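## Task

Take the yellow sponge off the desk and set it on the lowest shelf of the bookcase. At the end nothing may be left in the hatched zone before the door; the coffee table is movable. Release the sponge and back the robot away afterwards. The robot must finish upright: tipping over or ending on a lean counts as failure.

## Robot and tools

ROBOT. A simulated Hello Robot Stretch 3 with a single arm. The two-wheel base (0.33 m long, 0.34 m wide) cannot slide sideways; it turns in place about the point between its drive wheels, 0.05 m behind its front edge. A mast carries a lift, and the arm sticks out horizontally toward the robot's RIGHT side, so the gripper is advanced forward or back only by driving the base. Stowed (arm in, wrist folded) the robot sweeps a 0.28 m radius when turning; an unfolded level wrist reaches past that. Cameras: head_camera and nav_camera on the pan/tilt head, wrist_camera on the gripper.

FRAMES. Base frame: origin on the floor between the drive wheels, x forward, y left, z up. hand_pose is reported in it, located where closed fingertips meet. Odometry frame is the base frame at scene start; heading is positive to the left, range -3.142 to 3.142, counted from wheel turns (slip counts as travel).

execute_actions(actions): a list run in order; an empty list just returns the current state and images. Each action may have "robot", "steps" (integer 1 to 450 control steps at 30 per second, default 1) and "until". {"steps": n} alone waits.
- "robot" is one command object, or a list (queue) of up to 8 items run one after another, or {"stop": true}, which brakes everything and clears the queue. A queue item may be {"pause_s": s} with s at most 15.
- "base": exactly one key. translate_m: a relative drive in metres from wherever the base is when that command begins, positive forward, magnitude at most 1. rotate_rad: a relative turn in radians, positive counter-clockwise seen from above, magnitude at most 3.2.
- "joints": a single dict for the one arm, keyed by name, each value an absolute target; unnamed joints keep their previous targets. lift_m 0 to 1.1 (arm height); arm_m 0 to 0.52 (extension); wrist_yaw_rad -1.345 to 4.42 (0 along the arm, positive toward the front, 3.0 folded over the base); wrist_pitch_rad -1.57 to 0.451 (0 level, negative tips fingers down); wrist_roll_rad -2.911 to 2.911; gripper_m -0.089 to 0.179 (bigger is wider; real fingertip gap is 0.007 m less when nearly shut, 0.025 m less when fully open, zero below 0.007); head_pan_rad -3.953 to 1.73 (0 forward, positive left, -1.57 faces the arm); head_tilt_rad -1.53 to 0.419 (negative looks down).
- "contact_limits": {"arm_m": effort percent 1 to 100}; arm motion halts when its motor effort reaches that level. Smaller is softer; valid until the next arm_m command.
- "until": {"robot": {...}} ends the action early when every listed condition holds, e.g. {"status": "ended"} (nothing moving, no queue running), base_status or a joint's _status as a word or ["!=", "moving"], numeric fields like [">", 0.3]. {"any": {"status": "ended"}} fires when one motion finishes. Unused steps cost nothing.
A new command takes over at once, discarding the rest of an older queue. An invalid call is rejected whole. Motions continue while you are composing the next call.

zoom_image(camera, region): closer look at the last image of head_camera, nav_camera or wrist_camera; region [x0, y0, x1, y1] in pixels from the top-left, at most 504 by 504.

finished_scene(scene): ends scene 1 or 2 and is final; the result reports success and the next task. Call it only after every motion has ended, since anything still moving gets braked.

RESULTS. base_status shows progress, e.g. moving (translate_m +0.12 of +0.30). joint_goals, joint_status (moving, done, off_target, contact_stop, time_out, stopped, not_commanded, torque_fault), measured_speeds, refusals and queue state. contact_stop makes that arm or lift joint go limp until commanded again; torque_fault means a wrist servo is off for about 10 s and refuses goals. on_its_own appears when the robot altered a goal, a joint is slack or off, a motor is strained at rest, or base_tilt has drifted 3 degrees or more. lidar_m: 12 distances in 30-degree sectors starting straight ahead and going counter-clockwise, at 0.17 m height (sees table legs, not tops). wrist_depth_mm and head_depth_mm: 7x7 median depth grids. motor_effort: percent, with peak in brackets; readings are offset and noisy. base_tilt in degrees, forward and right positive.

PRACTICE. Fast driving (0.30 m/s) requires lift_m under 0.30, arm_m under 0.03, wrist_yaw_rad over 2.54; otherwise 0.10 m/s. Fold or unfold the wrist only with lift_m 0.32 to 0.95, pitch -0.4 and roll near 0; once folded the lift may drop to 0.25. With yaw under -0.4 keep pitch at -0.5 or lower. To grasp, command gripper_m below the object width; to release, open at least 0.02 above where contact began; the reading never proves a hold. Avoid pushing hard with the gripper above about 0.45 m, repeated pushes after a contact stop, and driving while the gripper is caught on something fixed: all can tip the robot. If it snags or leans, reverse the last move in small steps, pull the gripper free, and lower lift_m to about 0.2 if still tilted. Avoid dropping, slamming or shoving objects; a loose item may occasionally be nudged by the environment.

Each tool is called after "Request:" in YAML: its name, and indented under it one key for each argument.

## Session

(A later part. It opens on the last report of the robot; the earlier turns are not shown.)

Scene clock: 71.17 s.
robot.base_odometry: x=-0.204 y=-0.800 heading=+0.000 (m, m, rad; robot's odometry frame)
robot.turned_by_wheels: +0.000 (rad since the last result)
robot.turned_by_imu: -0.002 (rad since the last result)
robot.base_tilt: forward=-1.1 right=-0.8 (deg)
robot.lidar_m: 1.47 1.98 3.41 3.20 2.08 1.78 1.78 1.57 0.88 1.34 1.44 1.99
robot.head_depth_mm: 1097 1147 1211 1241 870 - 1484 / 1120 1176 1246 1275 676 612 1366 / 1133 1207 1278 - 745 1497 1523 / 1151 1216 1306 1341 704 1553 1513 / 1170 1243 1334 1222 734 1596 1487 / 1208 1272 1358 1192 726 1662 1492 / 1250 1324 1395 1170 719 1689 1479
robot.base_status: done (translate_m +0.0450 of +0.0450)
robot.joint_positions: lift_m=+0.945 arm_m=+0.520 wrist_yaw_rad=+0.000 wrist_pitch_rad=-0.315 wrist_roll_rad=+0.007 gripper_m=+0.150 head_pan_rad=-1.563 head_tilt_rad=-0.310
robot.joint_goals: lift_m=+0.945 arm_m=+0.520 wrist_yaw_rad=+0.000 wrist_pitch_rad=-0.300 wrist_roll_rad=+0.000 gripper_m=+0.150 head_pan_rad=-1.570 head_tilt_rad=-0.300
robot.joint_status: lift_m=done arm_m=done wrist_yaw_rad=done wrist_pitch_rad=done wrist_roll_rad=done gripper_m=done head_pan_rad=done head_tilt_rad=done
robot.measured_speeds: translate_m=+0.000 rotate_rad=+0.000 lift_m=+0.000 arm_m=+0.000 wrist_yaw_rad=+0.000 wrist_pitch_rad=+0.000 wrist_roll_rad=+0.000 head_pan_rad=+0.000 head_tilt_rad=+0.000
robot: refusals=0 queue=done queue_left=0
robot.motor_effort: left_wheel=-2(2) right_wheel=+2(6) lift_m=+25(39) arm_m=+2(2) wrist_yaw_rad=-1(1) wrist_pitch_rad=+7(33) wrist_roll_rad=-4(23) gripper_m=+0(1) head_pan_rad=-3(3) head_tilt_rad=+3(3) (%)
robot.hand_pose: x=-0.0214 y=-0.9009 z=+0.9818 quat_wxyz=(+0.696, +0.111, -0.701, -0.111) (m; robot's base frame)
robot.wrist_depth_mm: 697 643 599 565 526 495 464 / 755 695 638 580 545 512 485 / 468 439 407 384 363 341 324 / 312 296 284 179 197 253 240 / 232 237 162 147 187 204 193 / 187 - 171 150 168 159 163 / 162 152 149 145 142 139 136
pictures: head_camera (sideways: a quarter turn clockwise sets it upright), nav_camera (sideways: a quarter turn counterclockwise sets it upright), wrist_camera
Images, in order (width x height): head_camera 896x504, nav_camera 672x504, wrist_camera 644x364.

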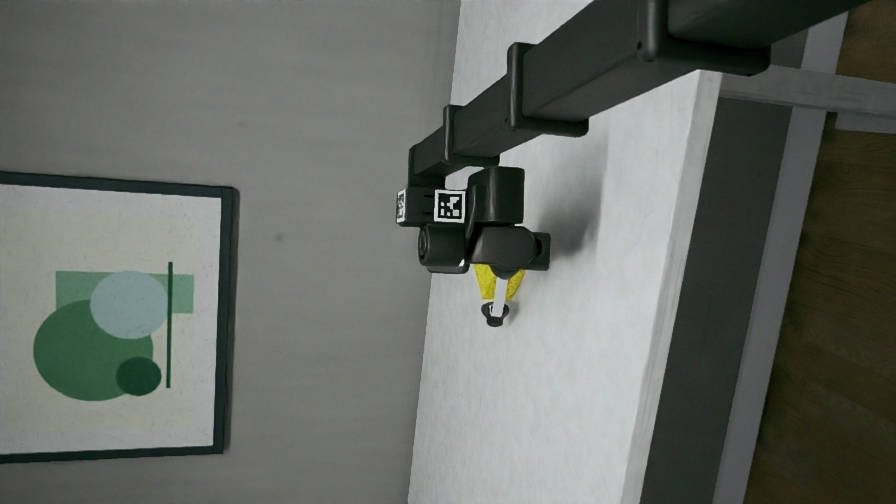

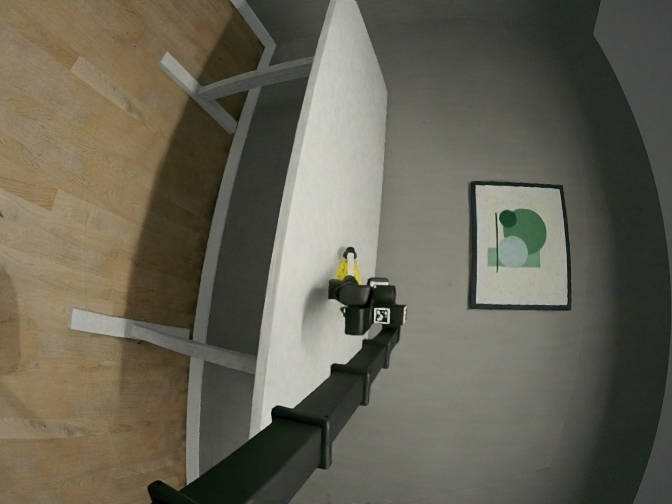

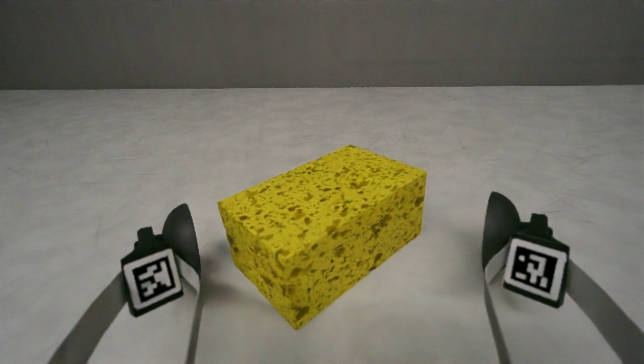

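Request:
execute_actions:
  actions:
    - {"robot":[{"joints":{"gripper_m":0.02}},{"joints":{"lift_m":1.02}}],"steps":300,"until":{"robot":{"status":"ended"}}}

Scene clock: 77.10 s.
robot.base_odometry: x=-0.204 y=-0.800 heading=+0.000 (m, m, rad; robot's odometry frame)
robot.turned_by_wheels: +0.000 (rad since the last result)
robot.turned_by_imu: -0.002 (rad since the last result)
robot.base_tilt: forward=-1.0 right=-0.7 (deg)
robot.lidar_m: 1.47 1.98 3.40 3.19 2.08 1.78 1.78 1.57 0.88 1.34 1.45 1.99
robot.head_depth_mm: 1099 1155 1214 - 686 591 1474 / 1124 1180 1234 1060 756 616 1359 / 1138 1193 1258 1092 750 1493 1520 / 1158 1222 1285 1035 742 1547 1513 / 1178 1246 1323 1208 733 1610 1505 / 1209 1268 1361 1185 725 1643 1490 / 1246 1325 1398 1169 723 1682 1487
robot.base_status: done (translate_m +0.0450 of +0.0450)
robot.joint_positions: lift_m=+1.020 arm_m=+0.520 wrist_yaw_rad=+0.000 wrist_pitch_rad=-0.316 wrist_roll_rad=+0.007 gripper_m=+0.021 head_pan_rad=-1.563 head_tilt_rad=-0.310
robot.joint_goals: lift_m=+1.020 arm_m=+0.520 wrist_yaw_rad=+0.000 wrist_pitch_rad=-0.300 wrist_roll_rad=+0.000 gripper_m=+0.020 head_pan_rad=-1.570 head_tilt_rad=-0.300
robot.joint_status: lift_m=done arm_m=done wrist_yaw_rad=done wrist_pitch_rad=done wrist_roll_rad=done gripper_m=done head_pan_rad=done head_tilt_rad=done
robot.measured_speeds: translate_m=+0.000 rotate_rad=+0.000 lift_m=+0.000 arm_m=+0.000 wrist_yaw_rad=+0.000 wrist_pitch_rad=+0.000 wrist_roll_rad=+0.000 head_pan_rad=+0.000 head_tilt_rad=+0.000
robot: refusals=0 queue=done queue_left=0
robot.motor_effort: left_wheel=-2(2) right_wheel=+2(2) lift_m=+38(43) arm_m=+3(2) wrist_yaw_rad=+0(1) wrist_pitch_rad=+8(8) wrist_roll_rad=-4(4) gripper_m=-12(89) head_pan_rad=-2(3) head_tilt_rad=+3(3) (%)
robot.hand_pose: x=-0.0214 y=-0.9007 z=+1.0559 quat_wxyz=(+0.696, +0.111, -0.700, -0.112) (m; robot's base frame)
robot.wrist_depth_mm: 704 650 602 560 527 493 466 / 770 708 652 605 564 532 499 / 734 674 639 598 572 544 514 / 490 467 444 181 205 390 378 / 364 353 352 166 - 308 299 / 295 284 264 258 250 255 248 / 243 240 231 228 222 217 213
pictures: head_camera (sideways: a quarter turn clockwise sets it upright), nav_camera (sideways: a quarter turn counterclockwise sets it upright), wrist_camera
Images, in order (width x height): head_camera 896x504, nav_camera 672x504, wrist_camera 644x364.

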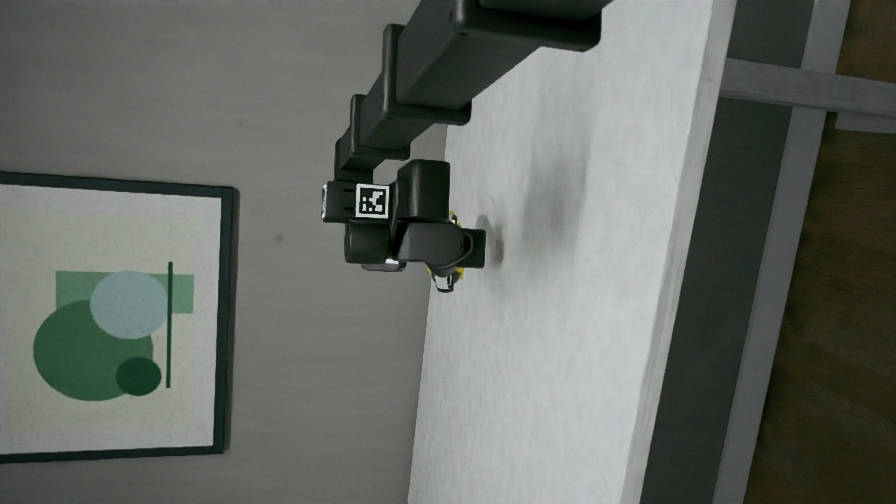

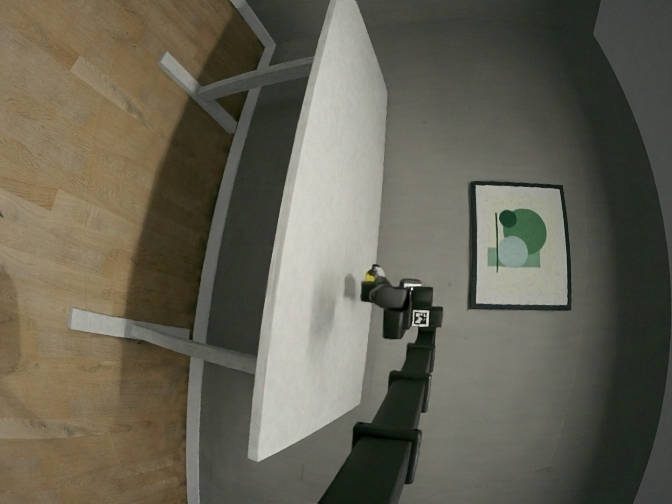

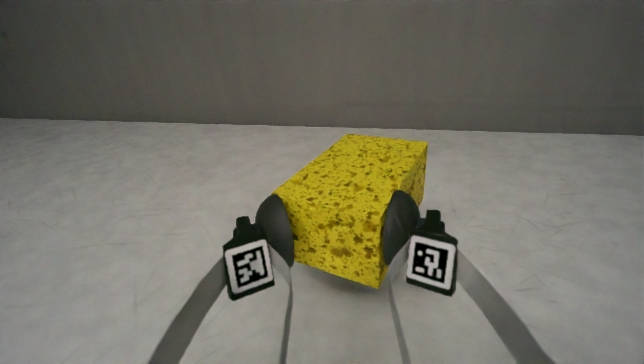

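Request:
execute_actions:
  actions:
    - {"robot":[{"joints":{"arm_m":0.0,"head_pan_rad":0,"head_tilt_rad":-0.4}},{"base":{"rotate_rad":1.57}},{"base":{"translate_m":1.0}},{"base":{"translate_m":1.0}}],"steps":450,"until":{"robot":{"status":"ended"}}}
    - {"steps":450,"until":{"robot":{"status":"ended"}}}

Scene clock: 112.67 s.
robot.base_odometry: x=-0.203 y=+1.200 heading=+1.570 (m, m, rad; robot's odometry frame)
robot.turned_by_wheels: +1.570 (rad since the last result)
robot.turned_by_imu: +1.556 (rad since the last result)
robot.base_tilt: forward=-0.8 right=+0.0 (deg)
robot.lidar_m: 1.22 1.56 1.32 1.34 1.51 2.51 2.83 2.22 1.86 2.43 1.77 1.49
robot.head_depth_mm: 1196 1270 1358 1452 1573 1668 1429 / 1224 1294 1381 1473 1606 1693 1406 / 1235 1331 1411 1502 1650 1724 1397 / 1261 1342 1447 1549 1682 1742 1406 / 1288 1382 1421 1435 1550 1581 1385 / 1320 1410 1477 1525 1690 1592 1377 / 1333 1436 1495 1549 1723 1586 1388
robot.base_status: moving (translate_m +1.0000 of +1.0000)
robot.joint_positions: lift_m=+1.020 arm_m=+0.002 wrist_yaw_rad=+0.000 wrist_pitch_rad=-0.317 wrist_roll_rad=+0.006 gripper_m=+0.021 head_pan_rad=-0.007 head_tilt_rad=-0.395
robot.joint_goals: lift_m=+1.020 arm_m=+0.000 wrist_yaw_rad=+0.000 wrist_pitch_rad=-0.300 wrist_roll_rad=+0.000 gripper_m=+0.020 head_pan_rad=+0.000 head_tilt_rad=-0.400
robot.joint_status: lift_m=done arm_m=done wrist_yaw_rad=done wrist_pitch_rad=done wrist_roll_rad=done gripper_m=done head_pan_rad=done head_tilt_rad=done
robot.measured_speeds: translate_m=+0.000 rotate_rad=+0.000 lift_m=+0.000 arm_m=+0.000 wrist_yaw_rad=+0.000 wrist_pitch_rad=+0.000 wrist_roll_rad=+0.000 head_pan_rad=+0.000 head_tilt_rad=+0.000
robot: refusals=0 queue=running queue_left=0
robot.motor_effort: left_wheel=-2(6) right_wheel=+1(5) lift_m=+38(39) arm_m=-3(3) wrist_yaw_rad=+0(1) wrist_pitch_rad=+8(8) wrist_roll_rad=-3(4) gripper_m=-12(12) head_pan_rad=+3(43) head_tilt_rad=-1(9) (%)
robot.hand_pose: x=-0.0214 y=-0.3833 z=+1.0558 quat_wxyz=(+0.696, +0.112, -0.700, -0.112) (m; robot's base frame)
robot.wrist_depth_mm: - - - - - - - / - - - - - - - / - - - - - - - / - - - 181 205 - - / - - - 166 - - - / - - - - - - - / - - - - - - -
pictures: head_camera (sideways: a quarter turn clockwise sets it upright), nav_camera (sideways: a quarter turn counterclockwise sets it upright), wrist_camera
Images, in order (width x height): head_camera 896x504, nav_camera 672x504, wrist_camera 644x364.

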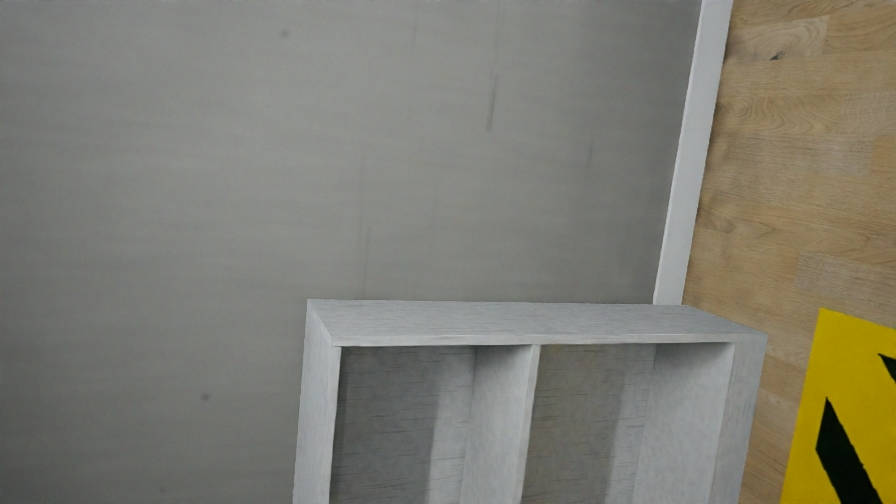

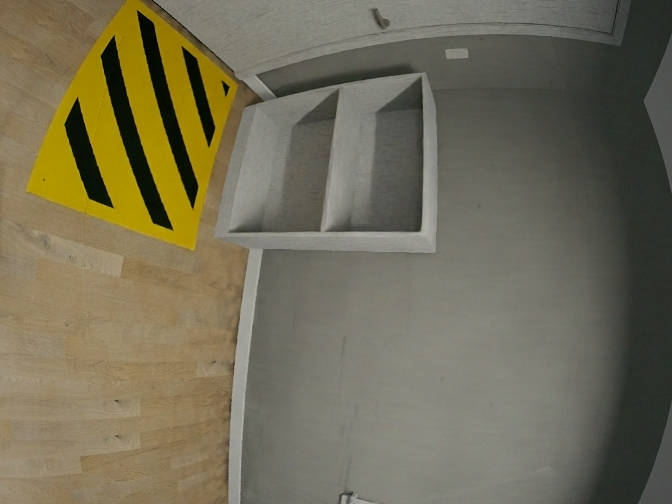

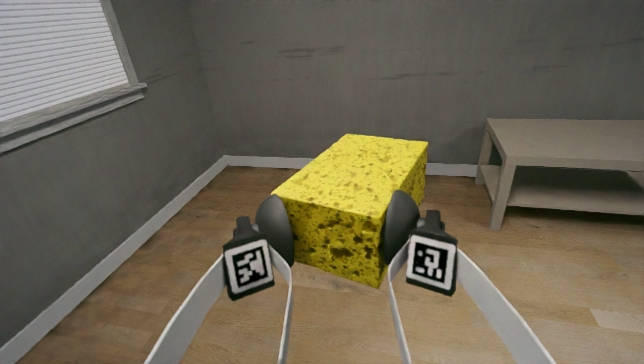

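Request:
execute_actions:
  actions:
    - {"robot":[{"base":{"translate_m":0.5}},{"base":{"rotate_rad":1.57},"joints":{"lift_m":0.25,"head_pan_rad":-1.57,"head_tilt_rad":-0.8}},{"base":{"translate_m":0.4}}],"steps":450,"until":{"robot":{"status":"ended"}}}
    - {"steps":450,"until":{"robot":{"status":"ended"}}}

Scene clock: 138.17 s.
robot.base_odometry: x=-0.602 y=+1.701 heading=+3.140 (m, m, rad; robot's odometry frame)
robot.turned_by_wheels: +1.570 (rad since the last result)
robot.turned_by_imu: +1.563 (rad since the last result)
robot.base_tilt: forward=-1.0 right=-0.8 (deg)
robot.lidar_m: 0.82 0.94 1.54 3.32 2.85 2.46 2.42 1.30 0.77 1.03 0.98 0.82
robot.head_depth_mm: 841 761 1000 1336 1497 1315 1151 / 849 963 1070 1009 1467 1311 1144 / 828 980 1085 1341 1405 1296 1135 / 819 1002 1102 1375 1412 1301 1131 / 800 1021 1111 1418 1402 1291 1131 / 846 1050 1117 1466 1412 1278 1123 / 831 1074 1114 1420 1418 1278 1115
robot.base_status: done (translate_m +0.4000 of +0.4000)
robot.joint_positions: lift_m=+0.250 arm_m=+0.002 wrist_yaw_rad=+0.000 wrist_pitch_rad=-0.317 wrist_roll_rad=+0.006 gripper_m=+0.021 head_pan_rad=-1.563 head_tilt_rad=-0.790
robot.joint_goals: lift_m=+0.250 arm_m=+0.000 wrist_yaw_rad=+0.000 wrist_pitch_rad=-0.300 wrist_roll_rad=+0.000 gripper_m=+0.020 head_pan_rad=-1.570 head_tilt_rad=-0.800
robot.joint_status: lift_m=done arm_m=done wrist_yaw_rad=done wrist_pitch_rad=done wrist_roll_rad=done gripper_m=done head_pan_rad=done head_tilt_rad=done
robot.measured_speeds: translate_m=+0.000 rotate_rad=+0.000 lift_m=+0.000 arm_m=+0.000 wrist_yaw_rad=+0.000 wrist_pitch_rad=+0.000 wrist_roll_rad=+0.000 head_pan_rad=+0.000 head_tilt_rad=+0.000
robot: refusals=0 queue=done queue_left=0
robot.motor_effort: left_wheel=-2(6) right_wheel=+2(5) lift_m=+25(36) arm_m=-2(2) wrist_yaw_rad=-1(1) wrist_pitch_rad=+8(8) wrist_roll_rad=-3(3) gripper_m=-12(12) head_pan_rad=-4(40) head_tilt_rad=-3(18) (%)
robot.hand_pose: x=-0.0214 y=-0.3832 z=+0.2862 quat_wxyz=(+0.696, +0.112, -0.700, -0.112) (m; robot's base frame)
robot.wrist_depth_mm: 627 787 768 733 704 584 668 / 709 793 835 788 748 672 727 / 772 796 878 821 772 784 765 / 776 723 689 181 205 711 717 / 693 670 662 165 - 584 568 / 552 533 500 493 476 479 470 / 461 451 436 431 418 409 398
pictures: head_camera (sideways: a quarter turn clockwise sets it upright), nav_camera (sideways: a quarter turn counterclockwise sets it upright), wrist_camera
Images, in order (width x height): head_camera 896x504, nav_camera 672x504, wrist_camera 644x364.

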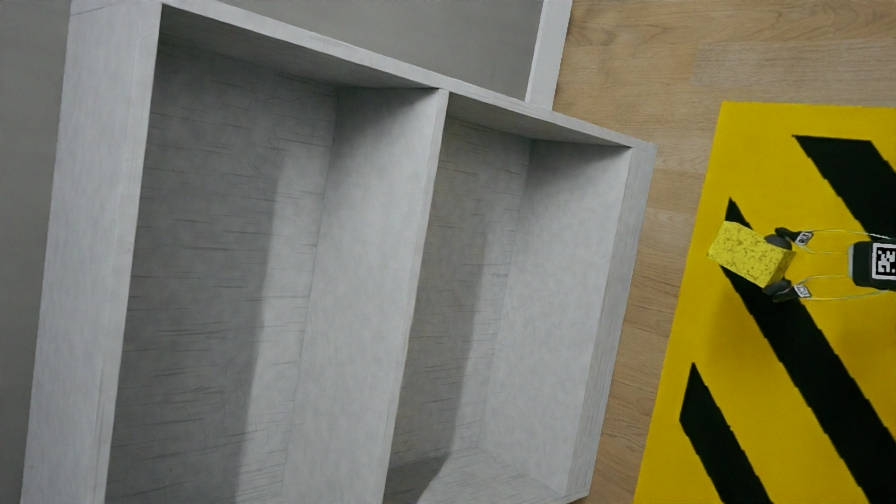

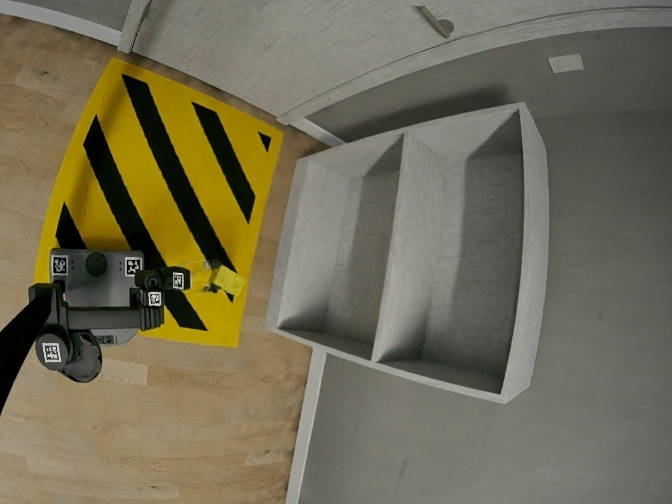

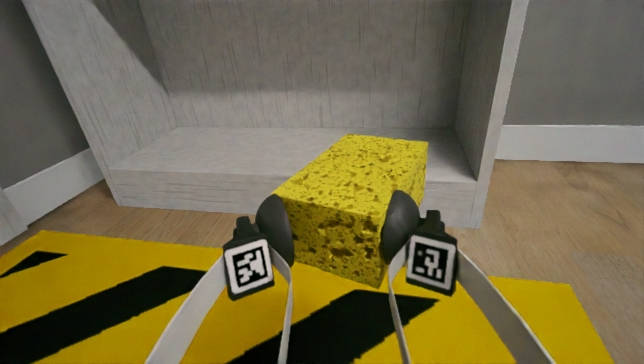

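Request:
execute_actions:
  actions:
    - {"robot":[{"joints":{"lift_m":0.15,"arm_m":0.52},"contact_limits":{"arm_m":30}}],"steps":300,"until":{"robot":{"status":"ended"}}}

Scene clock: 145.80 s.
robot.base_odometry: x=-0.602 y=+1.701 heading=+3.140 (m, m, rad; robot's odometry frame)
robot.turned_by_wheels: +0.000 (rad since the last result)
robot.turned_by_imu: -0.002 (rad since the last result)
robot.base_tilt: forward=-1.0 right=-0.8 (deg)
robot.lidar_m: 0.82 0.95 1.54 3.31 2.85 2.45 2.43 1.30 0.77 0.88 0.99 0.82
robot.head_depth_mm: 840 759 1000 1343 1501 1310 1146 / 845 959 1072 1014 1456 1310 1146 / 829 983 1084 1339 1420 1308 1144 / 814 1007 1106 1377 1397 1294 1134 / 797 1024 1118 1422 1408 1288 1130 / 843 1044 1125 1466 1413 1276 1126 / 827 1075 1109 1398 1419 1277 1122
robot.base_status: done (translate_m +0.4000 of +0.4000)
robot.joint_positions: lift_m=+0.150 arm_m=+0.520 wrist_yaw_rad=+0.000 wrist_pitch_rad=-0.317 wrist_roll_rad=+0.006 gripper_m=+0.021 head_pan_rad=-1.563 head_tilt_rad=-0.790
robot.joint_goals: lift_m=+0.150 arm_m=+0.520 wrist_yaw_rad=+0.000 wrist_pitch_rad=-0.300 wrist_roll_rad=+0.000 gripper_m=+0.020 head_pan_rad=-1.570 head_tilt_rad=-0.800
robot.joint_status: lift_m=done arm_m=done wrist_yaw_rad=done wrist_pitch_rad=done wrist_roll_rad=done gripper_m=done head_pan_rad=done head_tilt_rad=done
robot.measured_speeds: translate_m=+0.000 rotate_rad=+0.000 lift_m=+0.000 arm_m=+0.000 wrist_yaw_rad=+0.000 wrist_pitch_rad=+0.000 wrist_roll_rad=+0.000 head_pan_rad=+0.000 head_tilt_rad=+0.000
robot: refusals=0 queue=done queue_left=0
robot.motor_effort: left_wheel=-2(2) right_wheel=+1(2) lift_m=+25(29) arm_m=+3(3) wrist_yaw_rad=-1(1) wrist_pitch_rad=+8(8) wrist_roll_rad=-3(3) gripper_m=-12(11) head_pan_rad=-3(2) head_tilt_rad=-3(3) (%)
robot.contact_limits: arm_m 30 (drawing in: default 16, maximum 27; extending or still: default 23, maximum 37)
robot.hand_pose: x=-0.0214 y=-0.9006 z=+0.1861 quat_wxyz=(+0.696, +0.112, -0.700, -0.112) (m; robot's base frame)
robot.wrist_depth_mm: 300 285 269 253 241 228 218 / 331 311 291 273 259 247 234 / 369 344 318 296 276 264 252 / 401 374 353 181 205 288 271 / 329 317 316 166 - 277 270 / 262 257 237 234 225 229 224 / 219 216 208 206 200 197 193
pictures: head_camera (sideways: a quarter turn clockwise sets it upright), nav_camera (sideways: a quarter turn counterclockwise sets it upright), wrist_camera
Images, in order (width x height): head_camera 896x504, nav_camera 672x504, wrist_camera 644x364.

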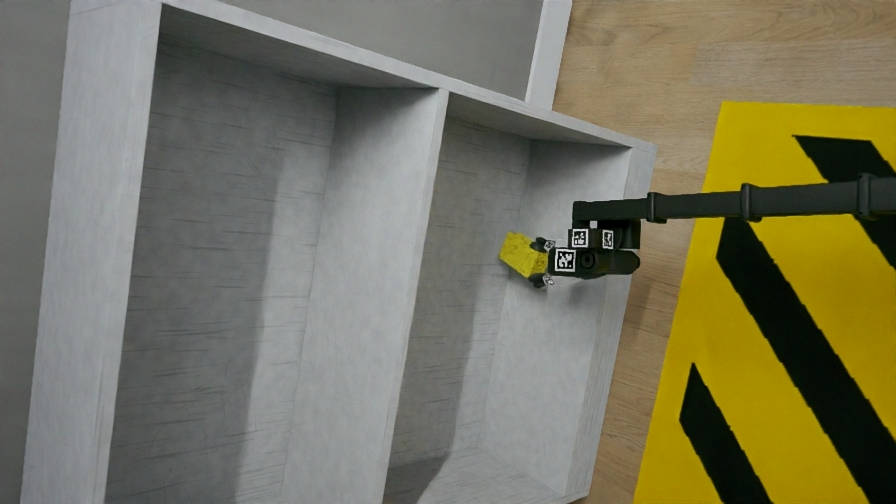

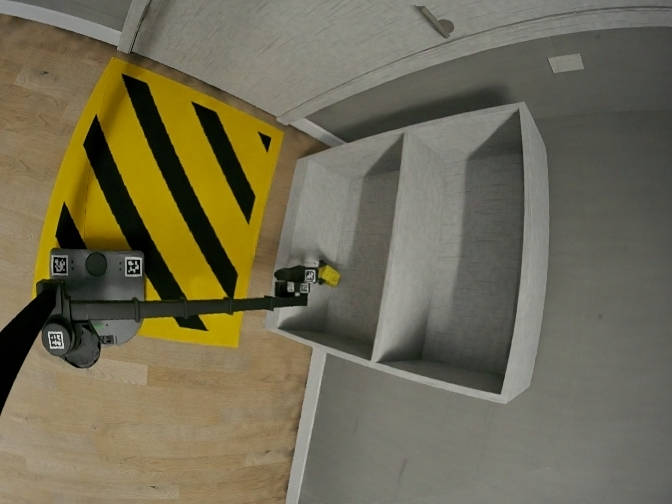

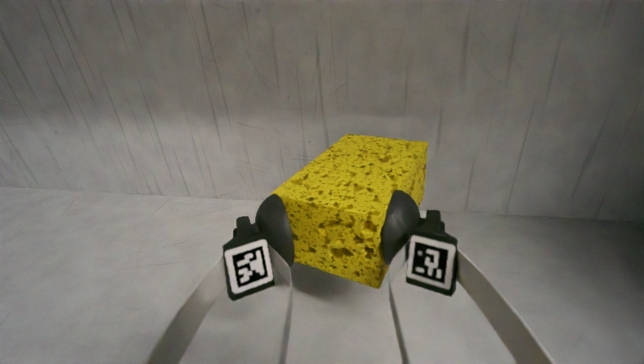

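Inside. Lower, release, retract, and drive out backward (+x).

Request:
execute_actions:
  actions:
    - {"robot":[{"joints":{"lift_m":0.08}},{"joints":{"gripper_m":0.15}},{"joints":{"lift_m":0.14}},{"joints":{"arm_m":0.0}},{"base":{"translate_m":-1.0}}],"steps":450,"until":{"robot":{"status":"ended"}}}
    - {"steps":450,"until":{"robot":{"status":"ended"}}}

Scene clock: 169.60 s.
robot.base_odometry: x=+0.398 y=+1.699 heading=+3.140 (m, m, rad; robot's odometry frame)
robot.turned_by_wheels: +0.000 (rad since the last result)
robot.turned_by_imu: -0.004 (rad since the last result)
robot.base_tilt: forward=-1.1 right=-0.9 (deg)
robot.lidar_m: 1.79 2.04 3.32 3.40 1.70 1.95 1.96 1.06 0.89 0.88 0.99 1.51
robot.head_depth_mm: 711 800 925 1076 1292 1313 1153 / 727 820 939 1110 1355 1306 1139 / 742 840 966 1143 1394 1302 1142 / 759 856 987 1180 1420 1301 1133 / 771 875 1025 1227 1434 1284 1126 / 784 905 1050 1258 1457 1281 1120 / 802 924 1084 1306 1481 1271 1115
robot.base_status: done (translate_m -1.0000 of -1.0000)
robot.joint_positions: lift_m=+0.140 arm_m=+0.002 wrist_yaw_rad=+0.001 wrist_pitch_rad=-0.315 wrist_roll_rad=+0.000 gripper_m=+0.150 head_pan_rad=-1.563 head_tilt_rad=-0.790
robot.joint_goals: lift_m=+0.140 arm_m=+0.000 wrist_yaw_rad=+0.000 wrist_pitch_rad=-0.300 wrist_roll_rad=+0.000 gripper_m=+0.150 head_pan_rad=-1.570 head_tilt_rad=-0.800
robot.joint_status: lift_m=done arm_m=done wrist_yaw_rad=done wrist_pitch_rad=done wrist_roll_rad=done gripper_m=done head_pan_rad=done head_tilt_rad=done
robot.measured_speeds: translate_m=+0.000 rotate_rad=+0.000 lift_m=+0.000 arm_m=+0.000 wrist_yaw_rad=+0.000 wrist_pitch_rad=+0.000 wrist_roll_rad=+0.000 head_pan_rad=+0.000 head_tilt_rad=+0.000
robot: refusals=0 queue=done queue_left=0
robot.motor_effort: left_wheel=-1(7) right_wheel=+3(6) lift_m=+38(45) arm_m=-2(3) wrist_yaw_rad=-2(13) wrist_pitch_rad=+7(15) wrist_roll_rad=+0(4) gripper_m=+1(88) head_pan_rad=-3(4) head_tilt_rad=-3(3) (%)
robot.hand_pose: x=-0.0212 y=-0.3835 z=+0.1762 quat_wxyz=(+0.699, +0.112, -0.698, -0.111) (m; robot's base frame)
robot.wrist_depth_mm: 718 687 630 593 563 528 500 / 770 743 686 645 606 570 534 / 784 795 730 685 642 602 569 / 652 628 602 577 554 544 517 / 493 497 459 445 434 431 409 / 390 - 372 363 355 336 348 / 331 318 313 305 302 298 289
pictures: head_camera (sideways: a quarter turn clockwise sets it upright), nav_camera (sideways: a quarter turn counterclockwise sets it upright), wrist_camera
Images, in order (width x height): head_camera 896x504, nav_camera 672x504, wrist_camera 644x364.

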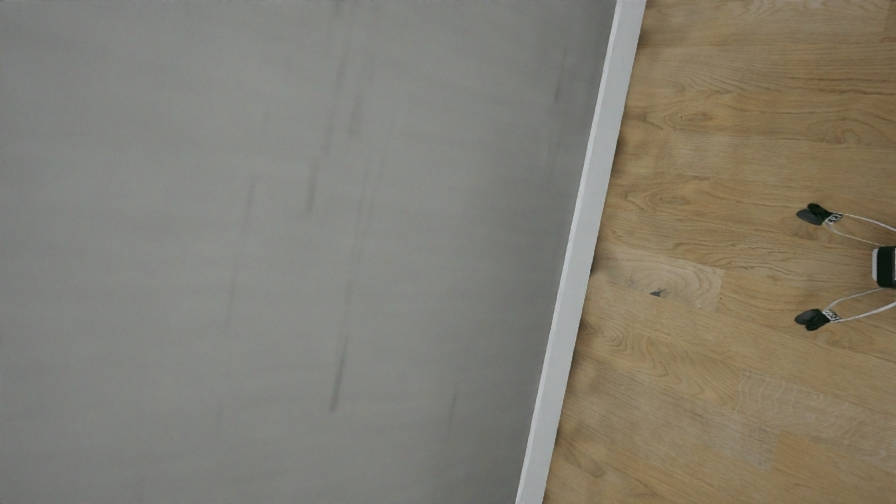

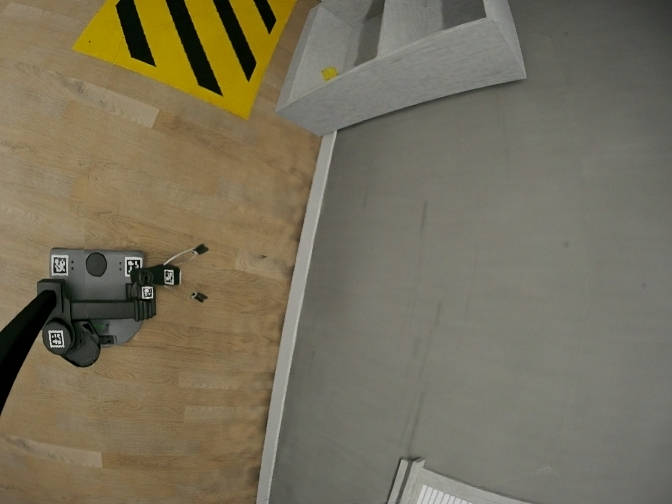

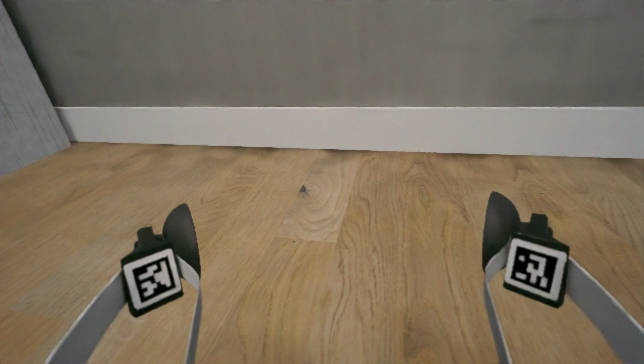

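Request:
finished_scene:
  scene: 1

The scene is finished: the task was done.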